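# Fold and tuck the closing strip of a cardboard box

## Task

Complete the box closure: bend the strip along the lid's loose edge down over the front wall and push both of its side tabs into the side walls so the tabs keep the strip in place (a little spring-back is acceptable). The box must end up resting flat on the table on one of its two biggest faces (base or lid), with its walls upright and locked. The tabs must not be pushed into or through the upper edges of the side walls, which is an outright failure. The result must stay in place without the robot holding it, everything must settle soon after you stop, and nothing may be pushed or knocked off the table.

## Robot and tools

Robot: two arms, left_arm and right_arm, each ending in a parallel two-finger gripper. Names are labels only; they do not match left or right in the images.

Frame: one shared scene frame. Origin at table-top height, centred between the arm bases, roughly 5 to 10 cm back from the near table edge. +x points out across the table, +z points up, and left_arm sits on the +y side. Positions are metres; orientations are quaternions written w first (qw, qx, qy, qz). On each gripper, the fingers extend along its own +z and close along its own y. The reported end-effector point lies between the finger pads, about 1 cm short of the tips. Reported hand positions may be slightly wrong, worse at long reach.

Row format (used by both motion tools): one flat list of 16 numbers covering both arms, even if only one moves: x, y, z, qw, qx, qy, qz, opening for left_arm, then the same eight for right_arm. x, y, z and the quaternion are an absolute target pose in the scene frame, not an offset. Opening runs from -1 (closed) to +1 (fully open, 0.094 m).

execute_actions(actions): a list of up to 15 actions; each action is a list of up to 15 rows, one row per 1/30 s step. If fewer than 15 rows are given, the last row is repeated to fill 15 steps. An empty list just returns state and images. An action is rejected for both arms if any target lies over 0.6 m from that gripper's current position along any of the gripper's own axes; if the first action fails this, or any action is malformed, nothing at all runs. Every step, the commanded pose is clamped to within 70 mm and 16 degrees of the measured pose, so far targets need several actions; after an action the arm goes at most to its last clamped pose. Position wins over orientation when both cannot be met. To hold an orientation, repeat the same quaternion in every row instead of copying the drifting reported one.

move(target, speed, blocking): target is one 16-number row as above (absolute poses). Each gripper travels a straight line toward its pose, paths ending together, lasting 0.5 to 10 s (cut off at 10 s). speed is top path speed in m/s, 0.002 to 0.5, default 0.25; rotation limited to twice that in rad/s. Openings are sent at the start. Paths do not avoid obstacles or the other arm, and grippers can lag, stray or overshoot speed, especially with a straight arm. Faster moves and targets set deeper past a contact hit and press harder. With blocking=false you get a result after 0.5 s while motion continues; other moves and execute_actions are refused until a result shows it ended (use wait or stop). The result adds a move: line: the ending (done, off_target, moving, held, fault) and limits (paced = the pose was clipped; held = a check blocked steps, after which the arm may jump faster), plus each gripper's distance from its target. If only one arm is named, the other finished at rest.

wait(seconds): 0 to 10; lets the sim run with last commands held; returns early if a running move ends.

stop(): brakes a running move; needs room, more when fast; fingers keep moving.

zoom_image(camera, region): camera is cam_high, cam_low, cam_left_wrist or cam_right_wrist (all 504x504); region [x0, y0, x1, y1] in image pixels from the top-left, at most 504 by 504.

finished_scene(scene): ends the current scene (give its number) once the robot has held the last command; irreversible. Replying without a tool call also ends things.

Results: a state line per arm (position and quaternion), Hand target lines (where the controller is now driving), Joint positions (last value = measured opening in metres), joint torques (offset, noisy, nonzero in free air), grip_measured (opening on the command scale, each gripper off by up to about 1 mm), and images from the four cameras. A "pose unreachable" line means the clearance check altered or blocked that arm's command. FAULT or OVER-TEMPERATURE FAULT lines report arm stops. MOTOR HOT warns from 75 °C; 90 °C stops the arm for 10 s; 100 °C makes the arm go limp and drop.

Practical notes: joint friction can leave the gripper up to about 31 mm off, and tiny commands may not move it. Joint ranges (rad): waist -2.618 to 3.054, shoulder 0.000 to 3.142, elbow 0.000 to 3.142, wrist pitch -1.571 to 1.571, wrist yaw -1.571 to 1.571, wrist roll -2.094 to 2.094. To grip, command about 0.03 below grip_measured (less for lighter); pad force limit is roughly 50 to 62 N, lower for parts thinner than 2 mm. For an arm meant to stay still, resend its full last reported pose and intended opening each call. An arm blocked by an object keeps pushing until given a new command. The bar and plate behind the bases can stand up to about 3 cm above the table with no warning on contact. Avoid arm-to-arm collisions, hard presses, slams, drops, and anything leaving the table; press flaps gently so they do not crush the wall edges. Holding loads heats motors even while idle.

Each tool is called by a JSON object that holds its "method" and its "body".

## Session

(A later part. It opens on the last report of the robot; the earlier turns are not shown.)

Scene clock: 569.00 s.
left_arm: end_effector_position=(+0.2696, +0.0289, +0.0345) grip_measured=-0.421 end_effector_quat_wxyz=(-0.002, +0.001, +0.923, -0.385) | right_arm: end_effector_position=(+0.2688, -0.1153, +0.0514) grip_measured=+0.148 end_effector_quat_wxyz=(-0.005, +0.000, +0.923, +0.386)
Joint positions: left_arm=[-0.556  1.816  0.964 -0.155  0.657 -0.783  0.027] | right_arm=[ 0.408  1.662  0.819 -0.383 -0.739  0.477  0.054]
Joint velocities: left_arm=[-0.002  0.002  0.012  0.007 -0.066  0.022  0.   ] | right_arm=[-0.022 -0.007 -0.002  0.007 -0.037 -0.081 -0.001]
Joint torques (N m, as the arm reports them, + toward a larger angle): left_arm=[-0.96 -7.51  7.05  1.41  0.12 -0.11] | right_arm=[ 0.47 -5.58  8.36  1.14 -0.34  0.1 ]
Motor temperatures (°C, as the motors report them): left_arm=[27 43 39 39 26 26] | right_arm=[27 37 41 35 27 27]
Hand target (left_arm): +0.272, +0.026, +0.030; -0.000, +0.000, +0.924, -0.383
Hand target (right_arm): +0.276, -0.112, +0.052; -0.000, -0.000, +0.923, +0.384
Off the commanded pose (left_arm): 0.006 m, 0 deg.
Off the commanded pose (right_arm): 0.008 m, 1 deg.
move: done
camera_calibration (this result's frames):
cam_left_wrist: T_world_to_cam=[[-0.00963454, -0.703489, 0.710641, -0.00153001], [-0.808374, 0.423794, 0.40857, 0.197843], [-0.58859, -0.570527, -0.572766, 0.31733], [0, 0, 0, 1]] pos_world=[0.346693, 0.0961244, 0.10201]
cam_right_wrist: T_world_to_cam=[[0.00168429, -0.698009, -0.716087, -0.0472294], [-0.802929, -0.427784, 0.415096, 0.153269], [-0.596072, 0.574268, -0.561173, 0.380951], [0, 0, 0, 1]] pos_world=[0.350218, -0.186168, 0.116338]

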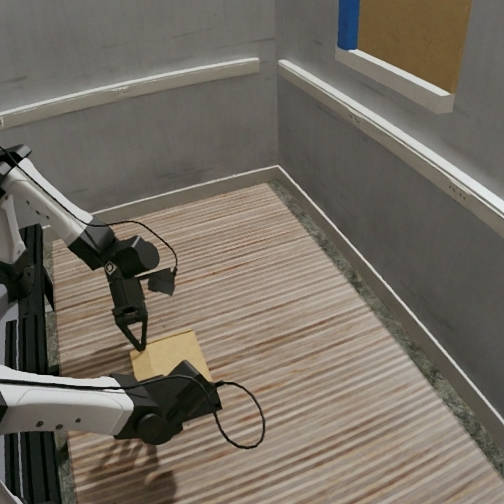

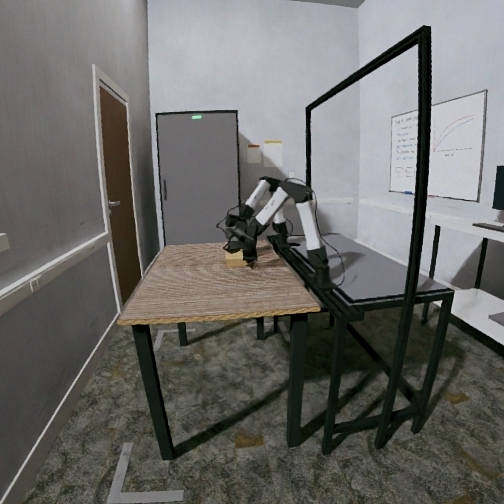

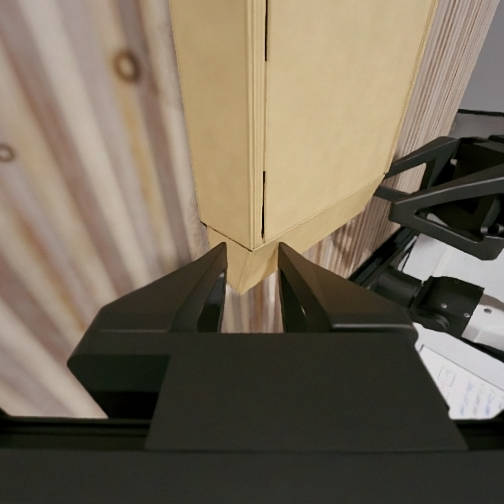

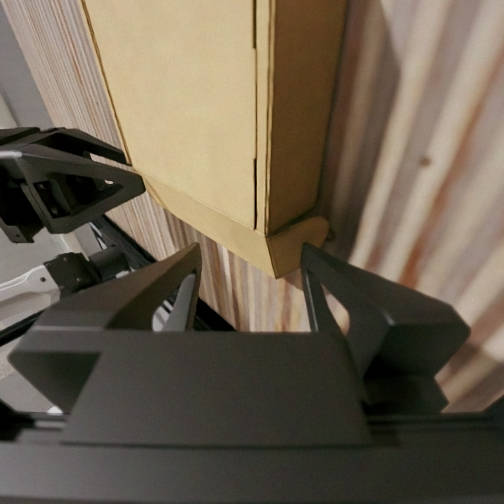

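{"method": "execute_actions", "body": {"actions": [[[0.272,0.026,0.03,0,0,0.924,-0.383,-0.39,0.276,-0.112,0.052,0,0,0.924,0.383,0.15]],[[0.272,0.026,0.03,0,0,0.924,-0.383,-0.36,0.276,-0.112,0.052,0,0,0.924,0.383,0.15]]]}}

{"method": "zoom_image", "body": {"camera": "cam_right_wrist", "region": [210, 180, 350, 300]}}

{"method": "zoom_image", "body": {"camera": "cam_left_wrist", "region": [170, 180, 310, 300]}}

Scene clock: 576.30 s.
left_arm: end_effector_position=(+0.2698, +0.0287, +0.0347) grip_measured=-0.362 end_effector_quat_wxyz=(-0.001, +0.001, +0.923, -0.386) | right_arm: end_effector_position=(+0.2692, -0.1155, +0.0512) grip_measured=+0.148 end_effector_quat_wxyz=(-0.005, +0.002, +0.923, +0.385)
Joint positions: left_arm=[-0.556  1.816  0.964 -0.153  0.657 -0.783  0.03 ] | right_arm=[ 0.408  1.662  0.819 -0.382 -0.737  0.48   0.054]
Joint velocities: left_arm=[ 0.007 -0.012  0.002  0.051 -0.051  0.022 -0.   ] | right_arm=[-0.002 -0.007  0.002  0.051 -0.037 -0.081  0.   ]
Joint torques (N m, as the arm reports them, + toward a larger angle): left_arm=[-0.95 -7.49  6.99  1.38  0.12 -0.11] | right_arm=[ 0.56 -5.58  8.16  1.13 -0.3   0.05]
Motor temperatures (°C, as the motors report them): left_arm=[27 43 40 39 26 26] | right_arm=[27 36 42 35 27 27]
Hand target (left_arm): +0.272, +0.026, +0.030; -0.000, +0.000, +0.924, -0.383
Hand target (right_arm): +0.276, -0.112, +0.052; +0.000, +0.000, +0.924, +0.383
Off the commanded pose (left_arm): 0.006 m, 0 deg.
Off the commanded pose (right_arm): 0.008 m, 1 deg.
camera_calibration (this result's frames):
cam_left_wrist: T_world_to_cam=[[-0.0107942, -0.702727, 0.711378, -0.0015448], [-0.808995, 0.424275, 0.40684, 0.198288], [-0.587717, -0.571109, -0.573082, 0.31729], [0, 0, 0, 1]] pos_world=[0.346874, 0.095993, 0.102261]
cam_right_wrist: T_world_to_cam=[[-0.00158789, -0.699547, -0.714585, -0.0469425], [-0.803964, -0.424054, 0.416917, 0.154163], [-0.594675, 0.575163, -0.561738, 0.380913], [0, 0, 0, 1]] pos_world=[0.350386, -0.186552, 0.116156]

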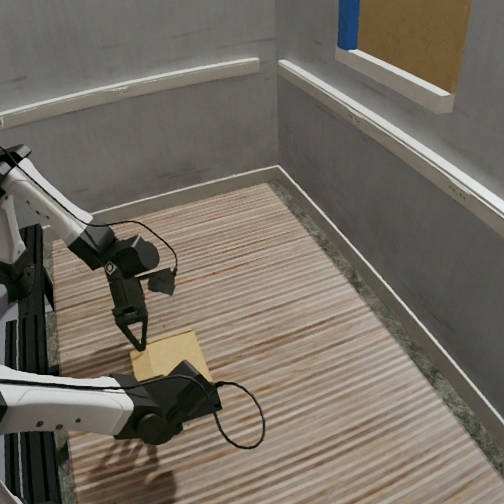

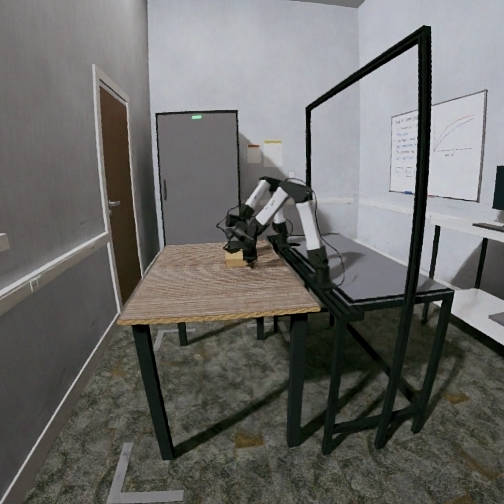

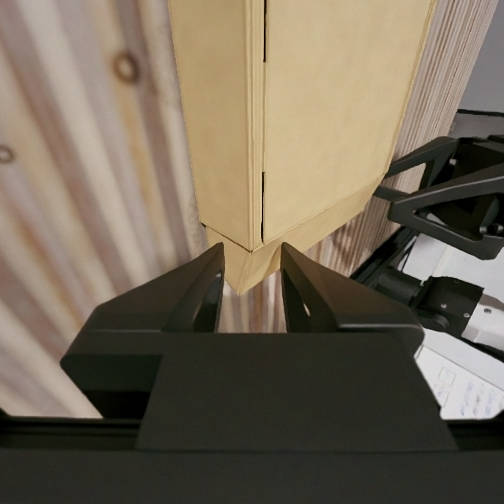

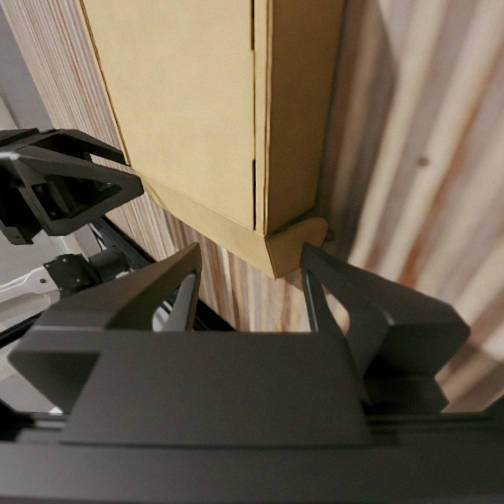

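Region (210, 180, 350, 300) of cam_right_wrist's 504x504 image, scaled by 3.600, with more detail than that image has; it fills the top 432 rows of this view, and the rest is white.

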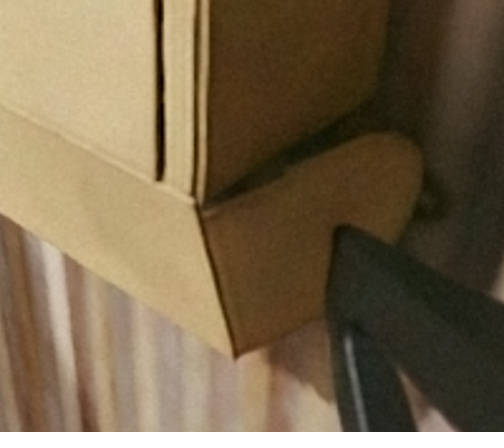

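Region (170, 180, 310, 300) of cam_left_wrist's 504x504 image, scaled by 3.600, with more detail than that image has; it fills the top 432 rows of this view, and the rest is white.

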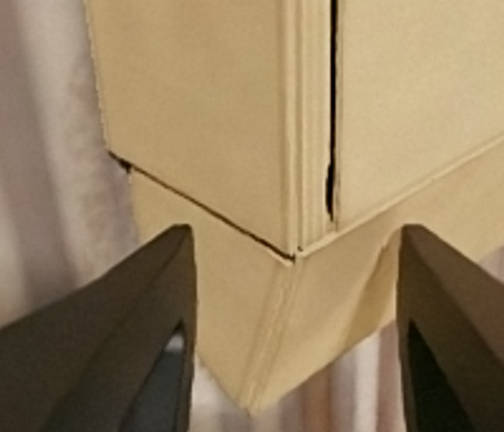

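{"method": "execute_actions", "body": {"actions": [[[0.272,0.026,0.03,0,0,0.924,-0.383,-0.36,0.276,-0.112,0.052,0,0,0.924,0.383,0.08]],[[0.272,0.026,0.03,0,0,0.924,-0.383,-0.36,0.276,-0.112,0.052,0,0,0.924,0.383,0.0]],[[0.272,0.026,0.03,0,0,0.924,-0.383,-0.36,0.276,-0.112,0.052,0,0,0.924,0.383,-0.08]]]}}

{"method": "zoom_image", "body": {"camera": "cam_right_wrist", "region": [210, 180, 350, 300]}}

{"method": "zoom_image", "body": {"camera": "cam_left_wrist", "region": [170, 180, 310, 300]}}

Scene clock: 581.50 s.
left_arm: end_effector_position=(+0.2698, +0.0287, +0.0347) grip_measured=-0.362 end_effector_quat_wxyz=(-0.001, +0.001, +0.923, -0.386) | right_arm: end_effector_position=(+0.2692, -0.1156, +0.0511) grip_measured=-0.078 end_effector_quat_wxyz=(-0.005, +0.002, +0.923, +0.384)
Joint positions: left_arm=[-0.556  1.816  0.964 -0.153  0.657 -0.783  0.03 ] | right_arm=[ 0.408  1.662  0.819 -0.382 -0.736  0.48   0.043]
Joint velocities: left_arm=[-0.012 -0.012  0.017 -0.051 -0.007  0.066  0.   ] | right_arm=[ 0.012 -0.022 -0.007  0.007  0.022  0.066 -0.001]
Joint torques (N m, as the arm reports them, + toward a larger angle): left_arm=[-0.9  -7.55  7.07  1.39  0.13 -0.1 ] | right_arm=[ 0.4  -5.6   8.5   1.16 -0.28  0.03]
Motor temperatures (°C, as the motors report them): left_arm=[27 43 40 39 26 26] | right_arm=[27 36 42 35 27 27]
Hand target (left_arm): +0.272, +0.026, +0.030; +0.000, +0.000, +0.924, -0.383
Hand target (right_arm): +0.276, -0.112, +0.052; +0.000, +0.000, +0.924, +0.383
Off the commanded pose (left_arm): 0.006 m, 0 deg.
Off the commanded pose (right_arm): 0.008 m, 1 deg.
camera_calibration (this result's frames):
cam_left_wrist: T_world_to_cam=[[-0.0107942, -0.702727, 0.711378, -0.0015448], [-0.808995, 0.424275, 0.40684, 0.198288], [-0.587717, -0.571109, -0.573082, 0.31729], [0, 0, 0, 1]] pos_world=[0.346874, 0.095993, 0.102261]
cam_right_wrist: T_world_to_cam=[[-0.00158056, -0.700032, -0.71411, -0.0471414], [-0.804171, -0.423575, 0.417005, 0.154317], [-0.594396, 0.574925, -0.562276, 0.380873], [0, 0, 0, 1]] pos_world=[0.350413, -0.186609, 0.116141]

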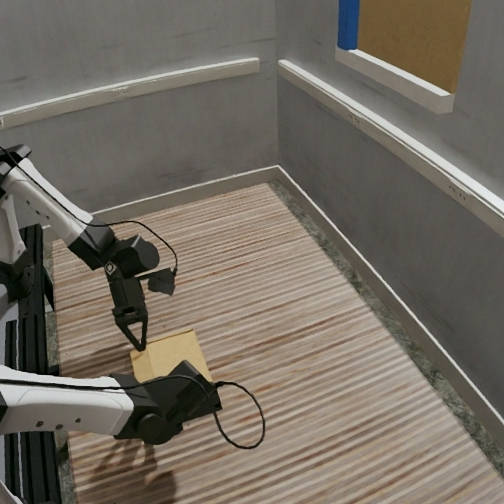

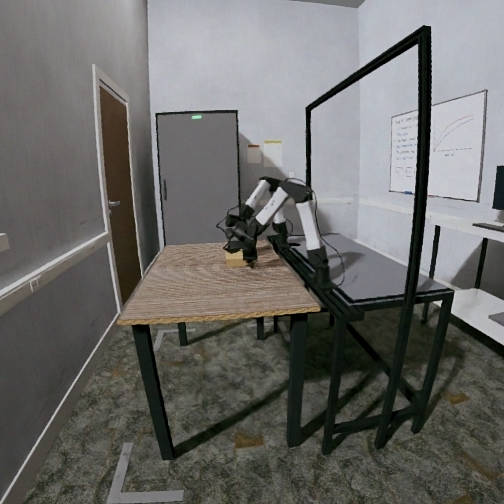

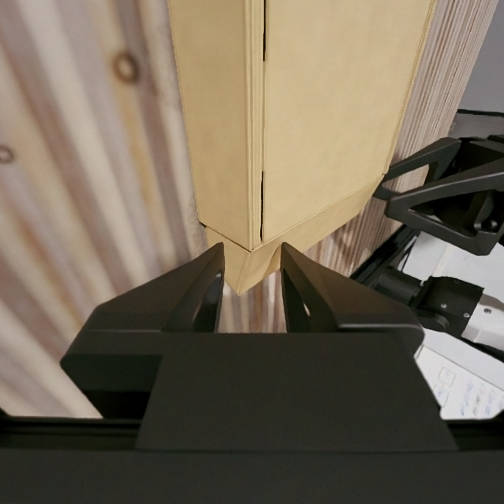

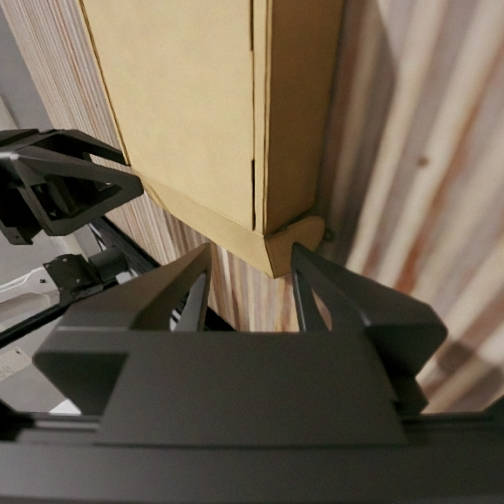

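Region (210, 180, 350, 300) of cam_right_wrist's 504x504 image, scaled by 3.600, with more detail than that image has; it fills the top 432 rows of this view, and the rest is white.

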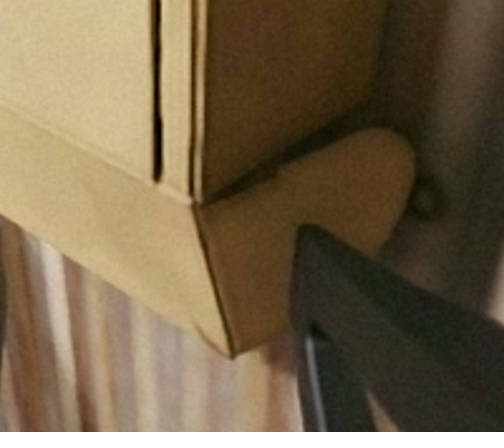

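Region (170, 180, 310, 300) of cam_left_wrist's 504x504 image, scaled by 3.600, with more detail than that image has; it fills the top 432 rows of this view, and the rest is white.

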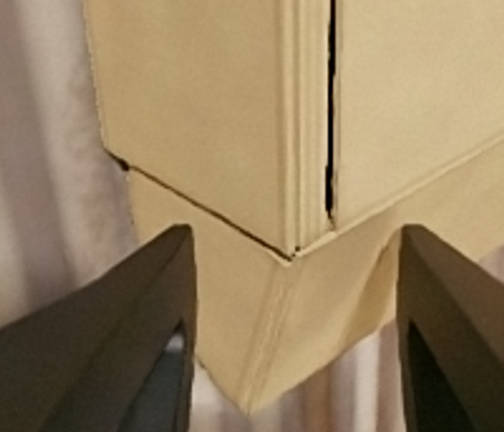

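{"method": "move", "body": {"target": [0.272,0.026,0.03,0,0,0.924,-0.383,-0.36,0.278,-0.14,0.065,0.083,0.2,0.902,0.374,-0.15], "speed": 0.1}}

{"method": "move", "body": {"target": [0.272,0.026,0.03,0,0,0.924,-0.383,-0.36,0.286,-0.118,0.045,0.083,0.2,0.902,0.374,-0.15], "speed": 0.03}}

{"method": "zoom_image", "body": {"camera": "cam_right_wrist", "region": [170, 170, 350, 310]}}

Scene clock: 603.20 s.
left_arm: end_effector_position=(+0.2698, +0.0287, +0.0347) grip_measured=-0.362 end_effector_quat_wxyz=(-0.001, +0.001, +0.923, -0.386) | right_arm: end_effector_position=(+0.2853, -0.1382, +0.0721) grip_measured=-0.148 end_effector_quat_wxyz=(+0.086, +0.195, +0.901, +0.378)
Joint positions: left_arm=[-0.556  1.816  0.964 -0.153  0.657 -0.783  0.03 ] | right_arm=[ 0.415  1.411  0.62  -0.129 -0.527  0.959  0.04 ]
Joint velocities: left_arm=[-0.012 -0.007  0.012  0.007  0.007  0.007  0.   ] | right_arm=[-0.022  0.002 -0.007  0.007 -0.022  0.007 -0.   ]
Joint torques (N m, as the arm reports them, + toward a larger angle): left_arm=[-0.94 -7.53  7.02  1.4   0.13 -0.11] | right_arm=[ 0.71 -6.02  4.99  1.71 -0.14  0.02]
Motor temperatures (°C, as the motors report them): left_arm=[27 43 40 39 26 26] | right_arm=[27 35 43 35 27 27]
Hand target (left_arm): +0.272, +0.026, +0.030; +0.000, +0.000, +0.924, -0.383
Hand target (right_arm): +0.278, -0.140, +0.066; +0.082, +0.199, +0.903, +0.373
Off the commanded pose (left_arm): 0.006 m, 0 deg.
Off the commanded pose (right_arm): 0.010 m, 1 deg.
move: done
camera_calibration (this result's frames):
cam_left_wrist: T_world_to_cam=[[-0.0107942, -0.702727, 0.711378, -0.0015448], [-0.808995, 0.424275, 0.40684, 0.198288], [-0.587717, -0.571109, -0.573082, 0.31729], [0, 0, 0, 1]] pos_world=[0.346874, 0.095993, 0.102261]
cam_right_wrist: T_world_to_cam=[[-0.28016, -0.636862, -0.718274, 0.0405935], [-0.914939, -0.049289, 0.400571, 0.233439], [-0.290511, 0.769401, -0.568881, 0.355864], [0, 0, 0, 1]] pos_world=[0.328337, -0.236443, 0.138093]

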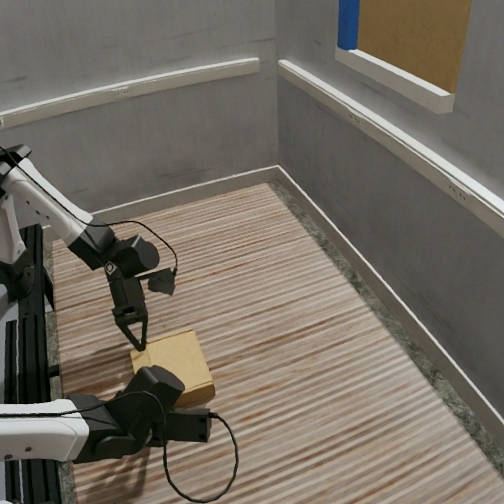

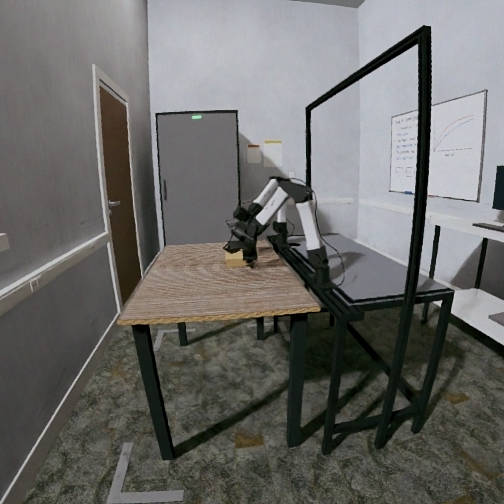

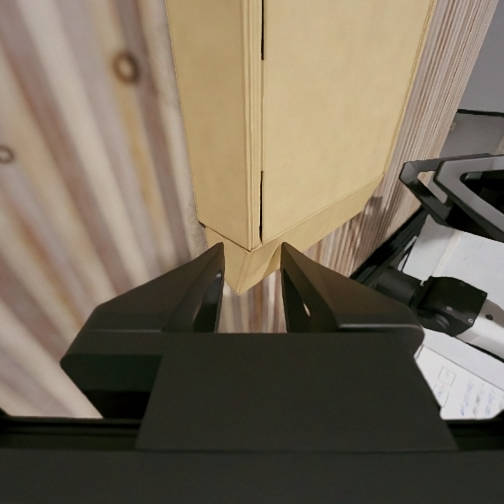

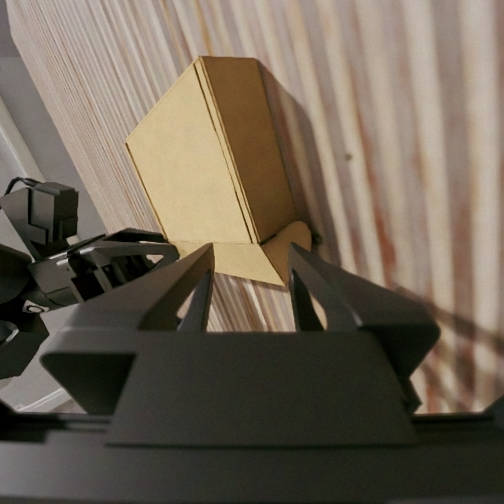

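Scene clock: 604.67 s.
left_arm: end_effector_position=(+0.2699, +0.0287, +0.0347) grip_measured=-0.362 end_effector_quat_wxyz=(-0.001, +0.001, +0.923, -0.386) | right_arm: end_effector_position=(+0.2961, -0.1148, +0.0605) grip_measured=-0.148 end_effector_quat_wxyz=(+0.097, +0.192, +0.897, +0.387)
Joint positions: left_arm=[-0.556  1.816  0.964 -0.153  0.657 -0.783  0.03 ] | right_arm=[ 0.486  1.508  0.62   0.031 -0.483  1.027  0.04 ]
Joint velocities: left_arm=[-0.002  0.002  0.007 -0.095 -0.007  0.037  0.   ] | right_arm=[-0.002  0.002  0.002  0.007  0.037 -0.022 -0.   ]
Joint torques (N m, as the arm reports them, + toward a larger angle): left_arm=[-0.94 -7.45  7.03  1.4   0.13 -0.11] | right_arm=[ 0.77 -4.58  4.87  1.72 -0.12  0.13]
Motor temperatures (°C, as the motors report them): left_arm=[27 43 40 39 26 26] | right_arm=[27 35 43 35 27 27]
Hand target (left_arm): +0.272, +0.026, +0.030; +0.000, +0.000, +0.924, -0.383
Hand target (right_arm): +0.286, -0.118, +0.045; +0.082, +0.200, +0.902, +0.374
Off the commanded pose (left_arm): 0.006 m, 0 deg.
Off the commanded pose (right_arm): 0.019 m, 2 deg.
move: off_target (right_arm)
camera_calibration (this result's frames):
cam_left_wrist: T_world_to_cam=[[-0.0107948, -0.702921, 0.711186, -0.00148552], [-0.809153, 0.42401, 0.406801, 0.198377], [-0.587499, -0.571067, -0.573348, 0.317266], [0, 0, 0, 1]] pos_world=[0.346895, 0.0960219, 0.10226]
cam_right_wrist: T_world_to_cam=[[-0.262198, -0.625288, -0.735028, 0.0471994], [-0.925621, -0.0524441, 0.3748, 0.253426], [-0.272906, 0.77863, -0.565029, 0.330015], [0, 0, 0, 1]] pos_world=[0.337015, -0.214155, 0.126177]

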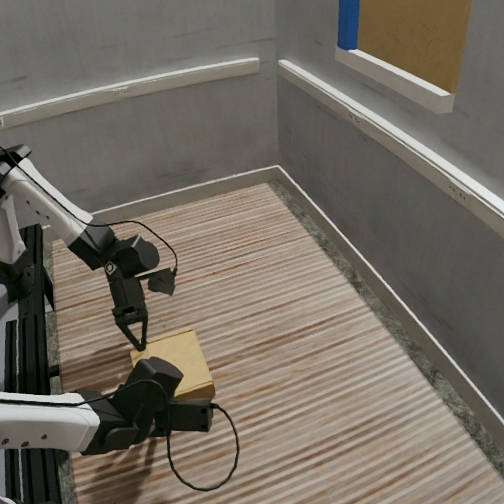

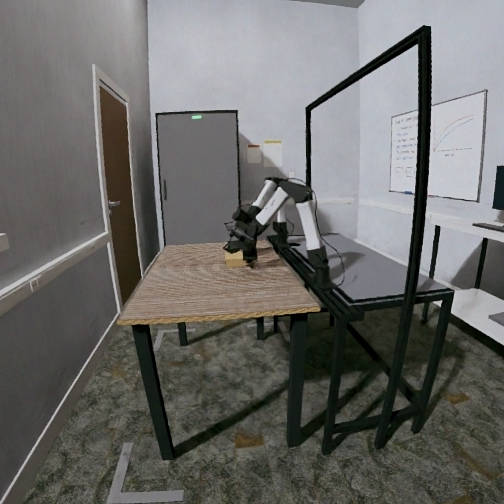

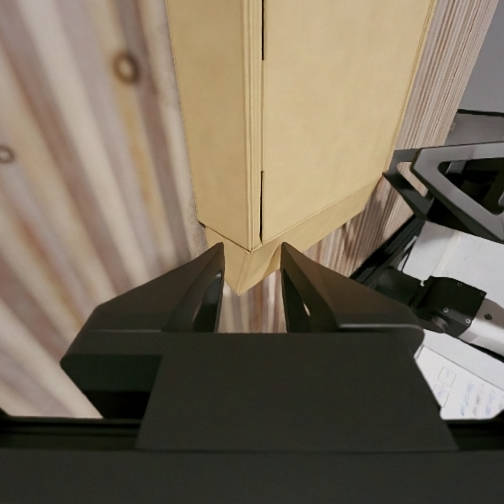

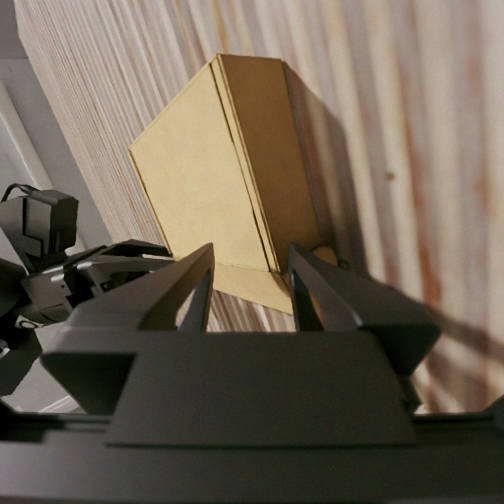

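Region (170, 170, 350, 310) of cam_right_wrist's 504x504 image, scaled by 2.800, with more detail than that image has.

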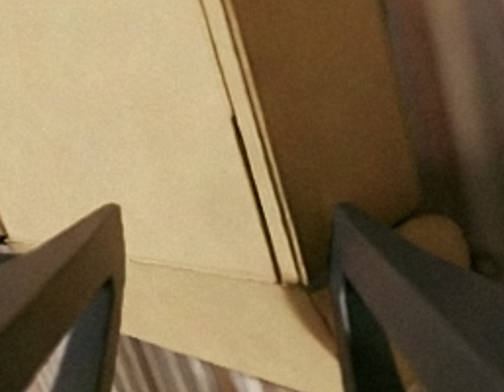

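{"method": "move", "body": {"target": [0.272,0.026,0.03,0,0,0.924,-0.383,-0.36,0.275,-0.142,0.055,0.083,0.2,0.902,0.374,-0.15], "speed": 0.05}}

{"method": "move", "body": {"target": [0.272,0.026,0.03,0,0,0.924,-0.383,-0.36,0.268,-0.142,0.030,0.083,0.2,0.902,0.374,-0.15], "speed": 0.04}}

Scene clock: 608.97 s.
left_arm: end_effector_position=(+0.2699, +0.0287, +0.0347) grip_measured=-0.362 end_effector_quat_wxyz=(-0.001, +0.001, +0.923, -0.386) | right_arm: end_effector_position=(+0.2852, -0.1365, +0.0611) grip_measured=-0.148 end_effector_quat_wxyz=(+0.093, +0.199, +0.899, +0.379)
Joint positions: left_arm=[-0.556  1.816  0.964 -0.153  0.657 -0.783  0.03 ] | right_arm=[ 0.428  1.434  0.578 -0.043 -0.51   0.98   0.04 ]
Joint velocities: left_arm=[-0.027 -0.007  0.007  0.007 -0.007 -0.022 -0.   ] | right_arm=[-0.032 -0.002 -0.007  0.051 -0.022  0.037 -0.   ]
Joint torques (N m, as the arm reports them, + toward a larger angle): left_arm=[-0.93 -7.52  7.01  1.39  0.13 -0.11] | right_arm=[-0.82 -5.92  5.16  1.58 -0.24 -0.09]
Motor temperatures (°C, as the motors report them): left_arm=[27 43 40 39 26 26] | right_arm=[27 35 42 36 27 27]
Hand target (left_arm): +0.272, +0.026, +0.030; +0.000, +0.000, +0.924, -0.383
Hand target (right_arm): +0.275, -0.142, +0.055; +0.083, +0.200, +0.902, +0.374
Off the commanded pose (left_arm): 0.006 m, 0 deg.
Off the commanded pose (right_arm): 0.013 m, 1 deg.
move: off_target (right_arm)
camera_calibration (this result's frames):
cam_left_wrist: T_world_to_cam=[[-0.0107948, -0.702921, 0.711186, -0.00148552], [-0.809153, 0.42401, 0.406801, 0.198377], [-0.587499, -0.571067, -0.573348, 0.317266], [0, 0, 0, 1]] pos_world=[0.346895, 0.0960219, 0.10226]
cam_right_wrist: T_world_to_cam=[[-0.279435, -0.632535, -0.722368, 0.0343908], [-0.920083, -0.0387031, 0.389807, 0.241364], [-0.274525, 0.773564, -0.57117, 0.344451], [0, 0, 0, 1]] pos_world=[0.326245, -0.23536, 0.127497]

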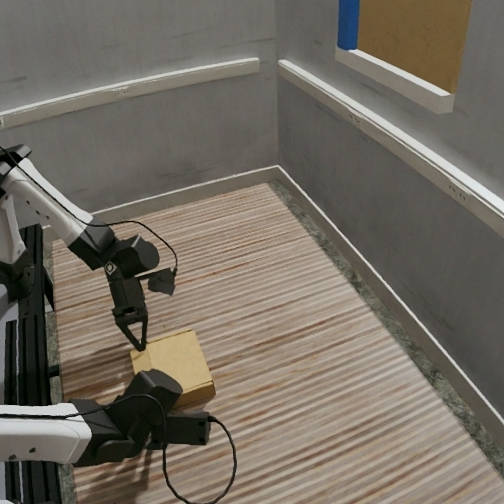

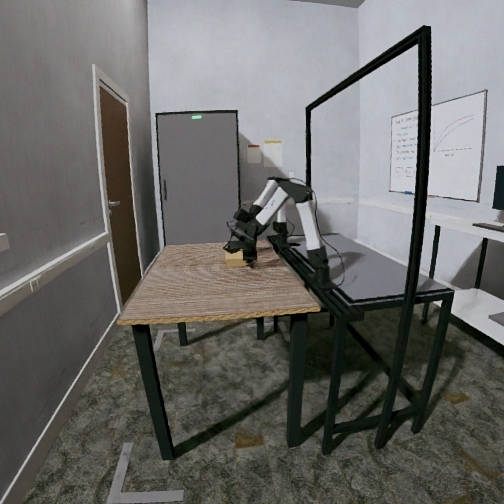

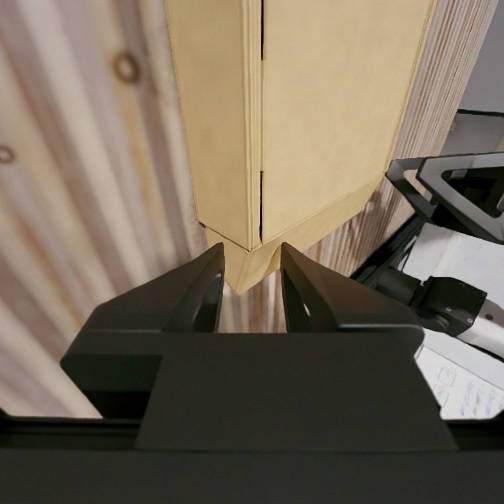

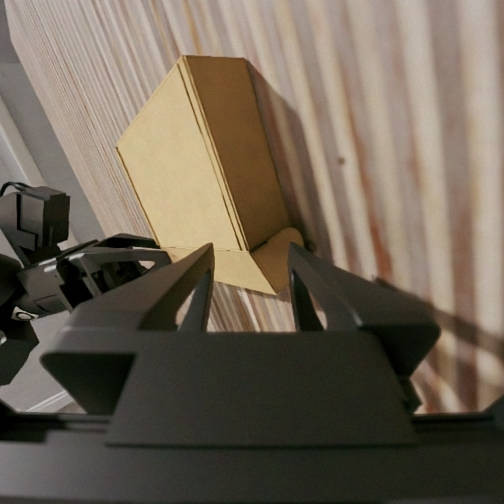

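Scene clock: 610.13 s.
left_arm: end_effector_position=(+0.2699, +0.0287, +0.0347) grip_measured=-0.362 end_effector_quat_wxyz=(-0.001, +0.001, +0.923, -0.386) | right_arm: end_effector_position=(+0.2775, -0.1395, +0.0419) grip_measured=-0.148 end_effector_quat_wxyz=(+0.096, +0.197, +0.898, +0.381)
Joint positions: left_arm=[-0.556  1.816  0.964 -0.153  0.657 -0.783  0.03 ] | right_arm=[ 0.428  1.463  0.499  0.074 -0.51   0.98   0.04 ]
Joint velocities: left_arm=[-0.007 -0.012 -0.017  0.081 -0.022 -0.007 -0.   ] | right_arm=[-0.022 -0.007 -0.007  0.11   0.007  0.007 -0.001]
Joint torques (N m, as the arm reports them, + toward a larger angle): left_arm=[-0.93 -7.47  7.02  1.39  0.12 -0.11] | right_arm=[ 0.18 -3.68  4.64  1.8  -0.24  0.02]
Motor temperatures (°C, as the motors report them): left_arm=[27 43 40 39 26 26] | right_arm=[27 35 42 36 27 27]
Hand target (left_arm): +0.272, +0.026, +0.030; +0.000, +0.000, +0.924, -0.383
Hand target (right_arm): +0.268, -0.142, +0.030; +0.083, +0.200, +0.902, +0.374
Off the commanded pose (left_arm): 0.006 m, 0 deg.
Off the commanded pose (right_arm): 0.015 m, 2 deg.
move: off_target (right_arm)
camera_calibration (this result's frames):
cam_left_wrist: T_world_to_cam=[[-0.0107948, -0.702921, 0.711186, -0.00148552], [-0.809153, 0.42401, 0.406801, 0.198377], [-0.587499, -0.571067, -0.573348, 0.317266], [0, 0, 0, 1]] pos_world=[0.346895, 0.0960219, 0.10226]
cam_right_wrist: T_world_to_cam=[[-0.274011, -0.630447, -0.726261, 0.0154249], [-0.922968, -0.0398368, 0.382809, 0.242569], [-0.270272, 0.775209, -0.570967, 0.33277], [0, 0, 0, 1]] pos_world=[0.318048, -0.238578, 0.108345]

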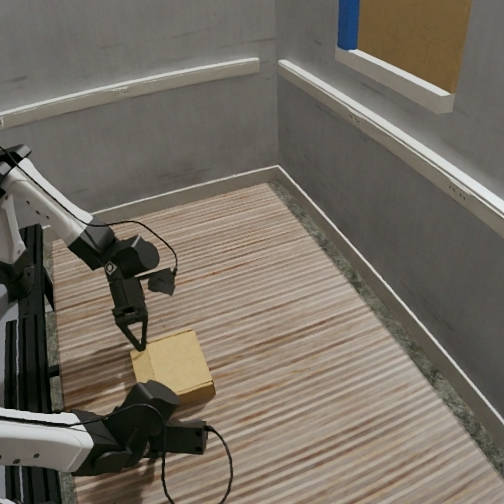

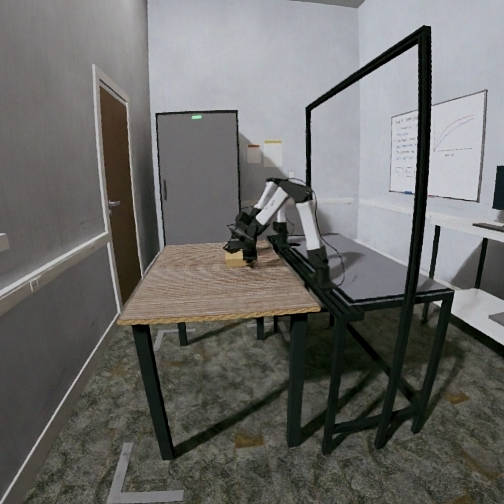

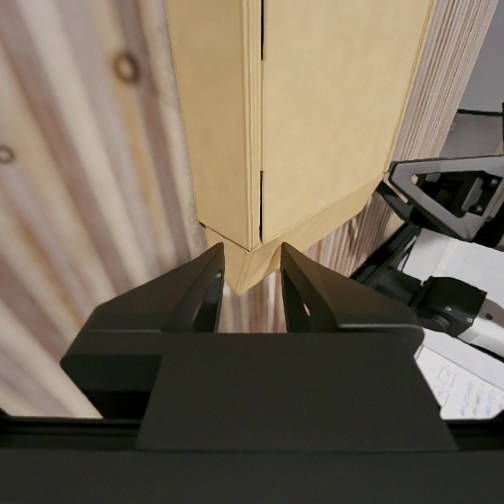

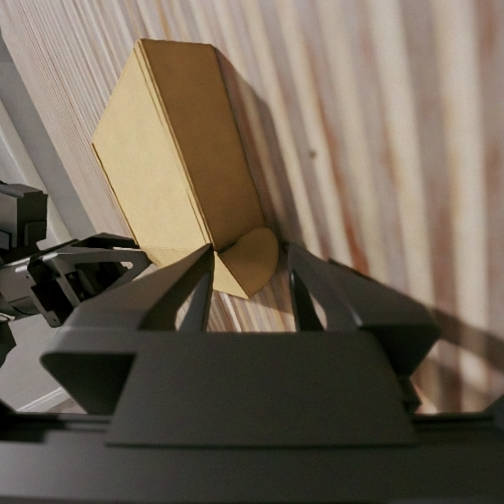

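{"method": "move", "body": {"target": [0.272,0.026,0.03,0,0,0.924,-0.383,-0.36,0.282,-0.119,0.040,0.083,0.2,0.902,0.374,-0.15], "speed": 0.03}}

{"method": "zoom_image", "body": {"camera": "cam_right_wrist", "region": [170, 170, 350, 310]}}

Scene clock: 614.60 s.
left_arm: end_effector_position=(+0.2700, +0.0287, +0.0345) grip_measured=-0.362 end_effector_quat_wxyz=(-0.001, +0.001, +0.923, -0.385) | right_arm: end_effector_position=(+0.2778, -0.1218, +0.0398) grip_measured=-0.148 end_effector_quat_wxyz=(+0.083, +0.197, +0.901, +0.378)
Joint positions: left_arm=[-0.556  1.816  0.964 -0.153  0.655 -0.783  0.03 ] | right_arm=[ 0.489  1.51   0.537  0.083 -0.485  1.03   0.04 ]
Joint velocities: left_arm=[ 0.002  0.007 -0.022  0.037  0.037 -0.081 -0.   ] | right_arm=[-0.002 -0.012 -0.002  0.022  0.081 -0.007  0.   ]
Joint torques (N m, as the arm reports them, + toward a larger angle): left_arm=[-0.85 -7.46  7.05  1.39  0.14 -0.12] | right_arm=[ 0.52 -4.04  8.31  1.55 -0.13  0.07]
Motor temperatures (°C, as the motors report them): left_arm=[27 43 40 39 26 26] | right_arm=[27 34 42 36 27 27]
Hand target (left_arm): +0.272, +0.026, +0.030; -0.000, -0.000, +0.924, -0.383
Hand target (right_arm): +0.282, -0.119, +0.040; +0.083, +0.200, +0.901, +0.375
Off the commanded pose (left_arm): 0.006 m, 0 deg.
Off the commanded pose (right_arm): 0.005 m, 1 deg.
move: done
camera_calibration (this result's frames):
cam_left_wrist: T_world_to_cam=[[-0.011052, -0.703688, 0.710423, -0.00125319], [-0.809618, 0.423263, 0.406655, 0.198627], [-0.586854, -0.570677, -0.574396, 0.317092], [0, 0, 0, 1]] pos_world=[0.346885, 0.0960042, 0.102254]
cam_right_wrist: T_world_to_cam=[[-0.284261, -0.63448, -0.71877, 0.0271518], [-0.913056, -0.0495273, 0.404817, 0.239588], [-0.292447, 0.771351, -0.565237, 0.323344], [0, 0, 0, 1]] pos_world=[0.321036, -0.220318, 0.105293]

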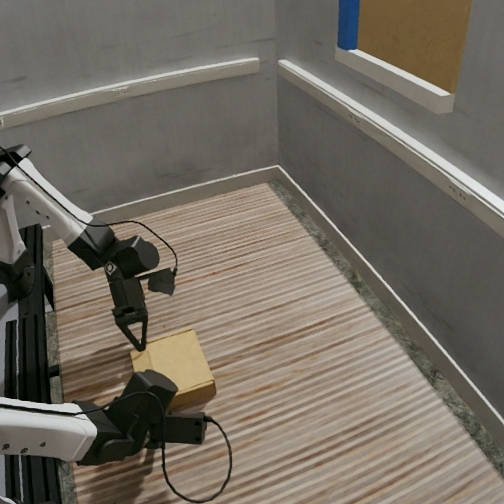

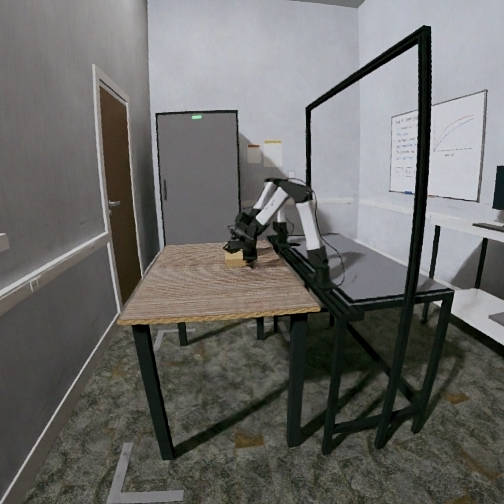

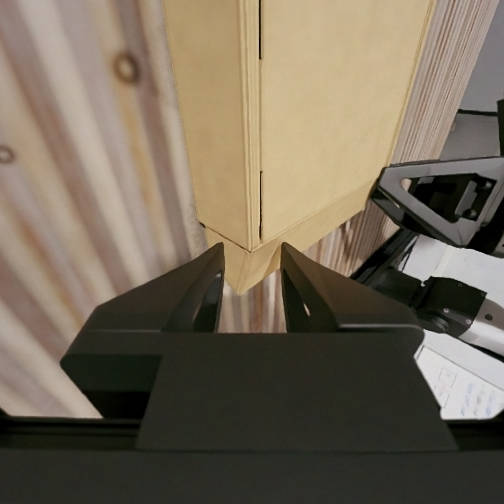

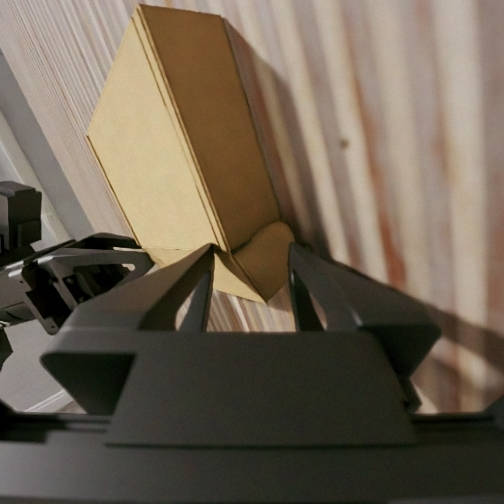

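Region (170, 170, 350, 310) of cam_right_wrist's 504x504 image, scaled by 2.800, with more detail than that image has.

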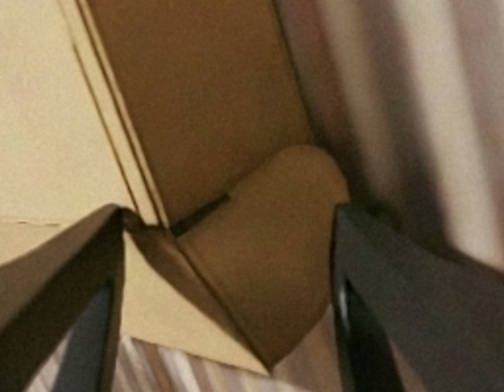

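{"method": "execute_actions", "body": {"actions": [[[0.272,0.026,0.03,0,0,0.924,-0.383,-0.38,0.282,-0.119,0.040,0.083,0.2,0.902,0.374,-0.2]],[[0.271,0.026,0.035,0,0,0.924,-0.383,-0.39,0.282,-0.119,0.040,0.083,0.2,0.902,0.374,-0.2]],[[0.271,0.026,0.039,0,0,0.924,-0.383,-0.39,0.282,-0.119,0.040,0.083,0.2,0.902,0.374,-0.2]]]}}

{"method": "zoom_image", "body": {"camera": "cam_right_wrist", "region": [170, 170, 350, 310]}}

{"method": "zoom_image", "body": {"camera": "cam_left_wrist", "region": [170, 180, 310, 300]}}

Scene clock: 621.37 s.
left_arm: end_effector_position=(+0.2699, +0.0288, +0.0345) grip_measured=-0.388 end_effector_quat_wxyz=(-0.001, +0.001, +0.923, -0.385) | right_arm: end_effector_position=(+0.2782, -0.1216, +0.0401) grip_measured=-0.198 end_effector_quat_wxyz=(+0.084, +0.198, +0.900, +0.379)
Joint positions: left_arm=[-0.556  1.816  0.964 -0.153  0.655 -0.784  0.029] | right_arm=[ 0.489  1.51   0.537  0.085 -0.485  1.032  0.038]
Joint velocities: left_arm=[-0.017 -0.012 -0.007  0.022 -0.007 -0.066  0.001] | right_arm=[-0.017 -0.022 -0.022  0.037 -0.022 -0.081  0.001]
Joint torques (N m, as the arm reports them, + toward a larger angle): left_arm=[-0.99 -9.34  7.77  1.08  0.14 -0.11] | right_arm=[ 0.62 -4.02  8.3   1.54 -0.07  0.09]
Motor temperatures (°C, as the motors report them): left_arm=[27 43 40 39 26 26] | right_arm=[27 34 42 36 27 27]
Hand target (left_arm): +0.271, +0.026, +0.039; +0.000, -0.000, +0.924, -0.383
Hand target (right_arm): +0.282, -0.119, +0.040; +0.083, +0.200, +0.902, +0.374
Off the commanded pose (left_arm): 0.005 m, 0 deg.
Off the commanded pose (right_arm): 0.005 m, 1 deg.
camera_calibration (this result's frames):
cam_left_wrist: T_world_to_cam=[[-0.00967631, -0.704044, 0.710091, -0.00149983], [-0.809661, 0.422249, 0.407621, 0.198625], [-0.586818, -0.570988, -0.574123, 0.317076], [0, 0, 0, 1]] pos_world=[0.34687, 0.0961212, 0.102142]
cam_right_wrist: T_world_to_cam=[[-0.284846, -0.632846, -0.719979, 0.0280038], [-0.913374, -0.0487319, 0.404193, 0.240017], [-0.290878, 0.772743, -0.564144, 0.32319], [0, 0, 0, 1]] pos_world=[0.321211, -0.220324, 0.105474]

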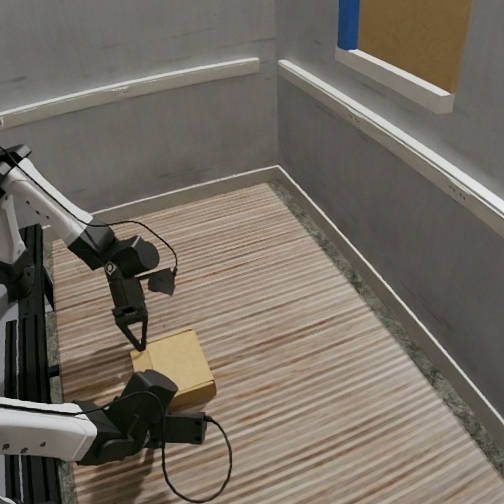

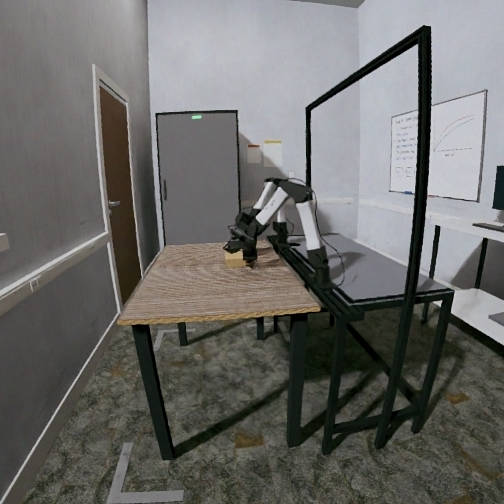

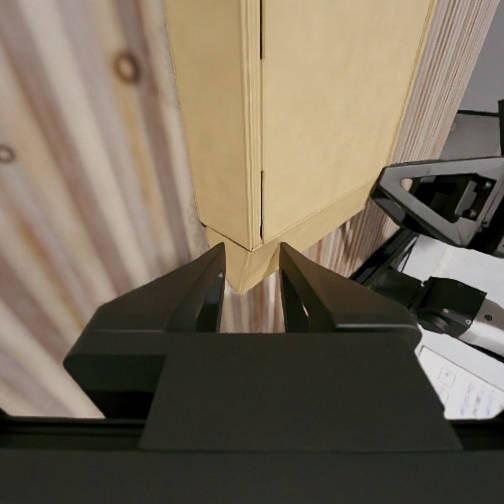

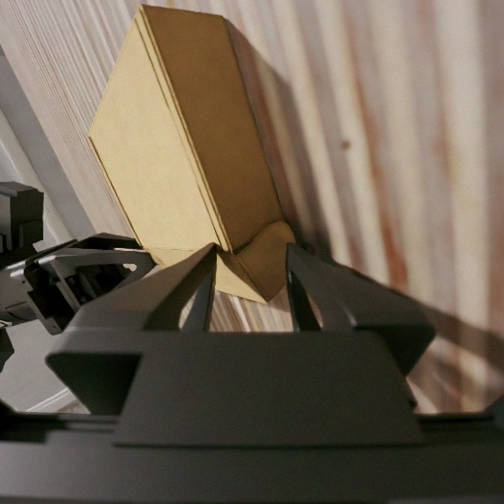

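Region (170, 170, 350, 310) of cam_right_wrist's 504x504 image, scaled by 2.800, with more detail than that image has.

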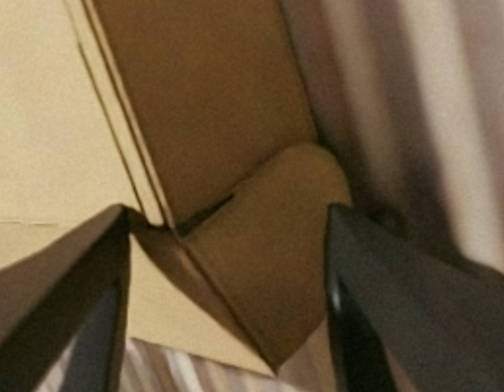

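Region (170, 180, 310, 300) of cam_left_wrist's 504x504 image, scaled by 3.600, with more detail than that image has; it fills the top 432 rows of this view, and the rest is white.

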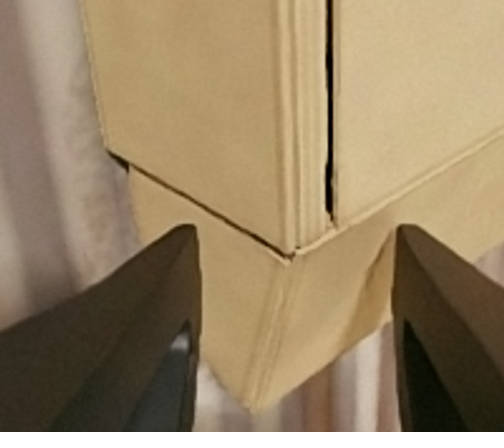

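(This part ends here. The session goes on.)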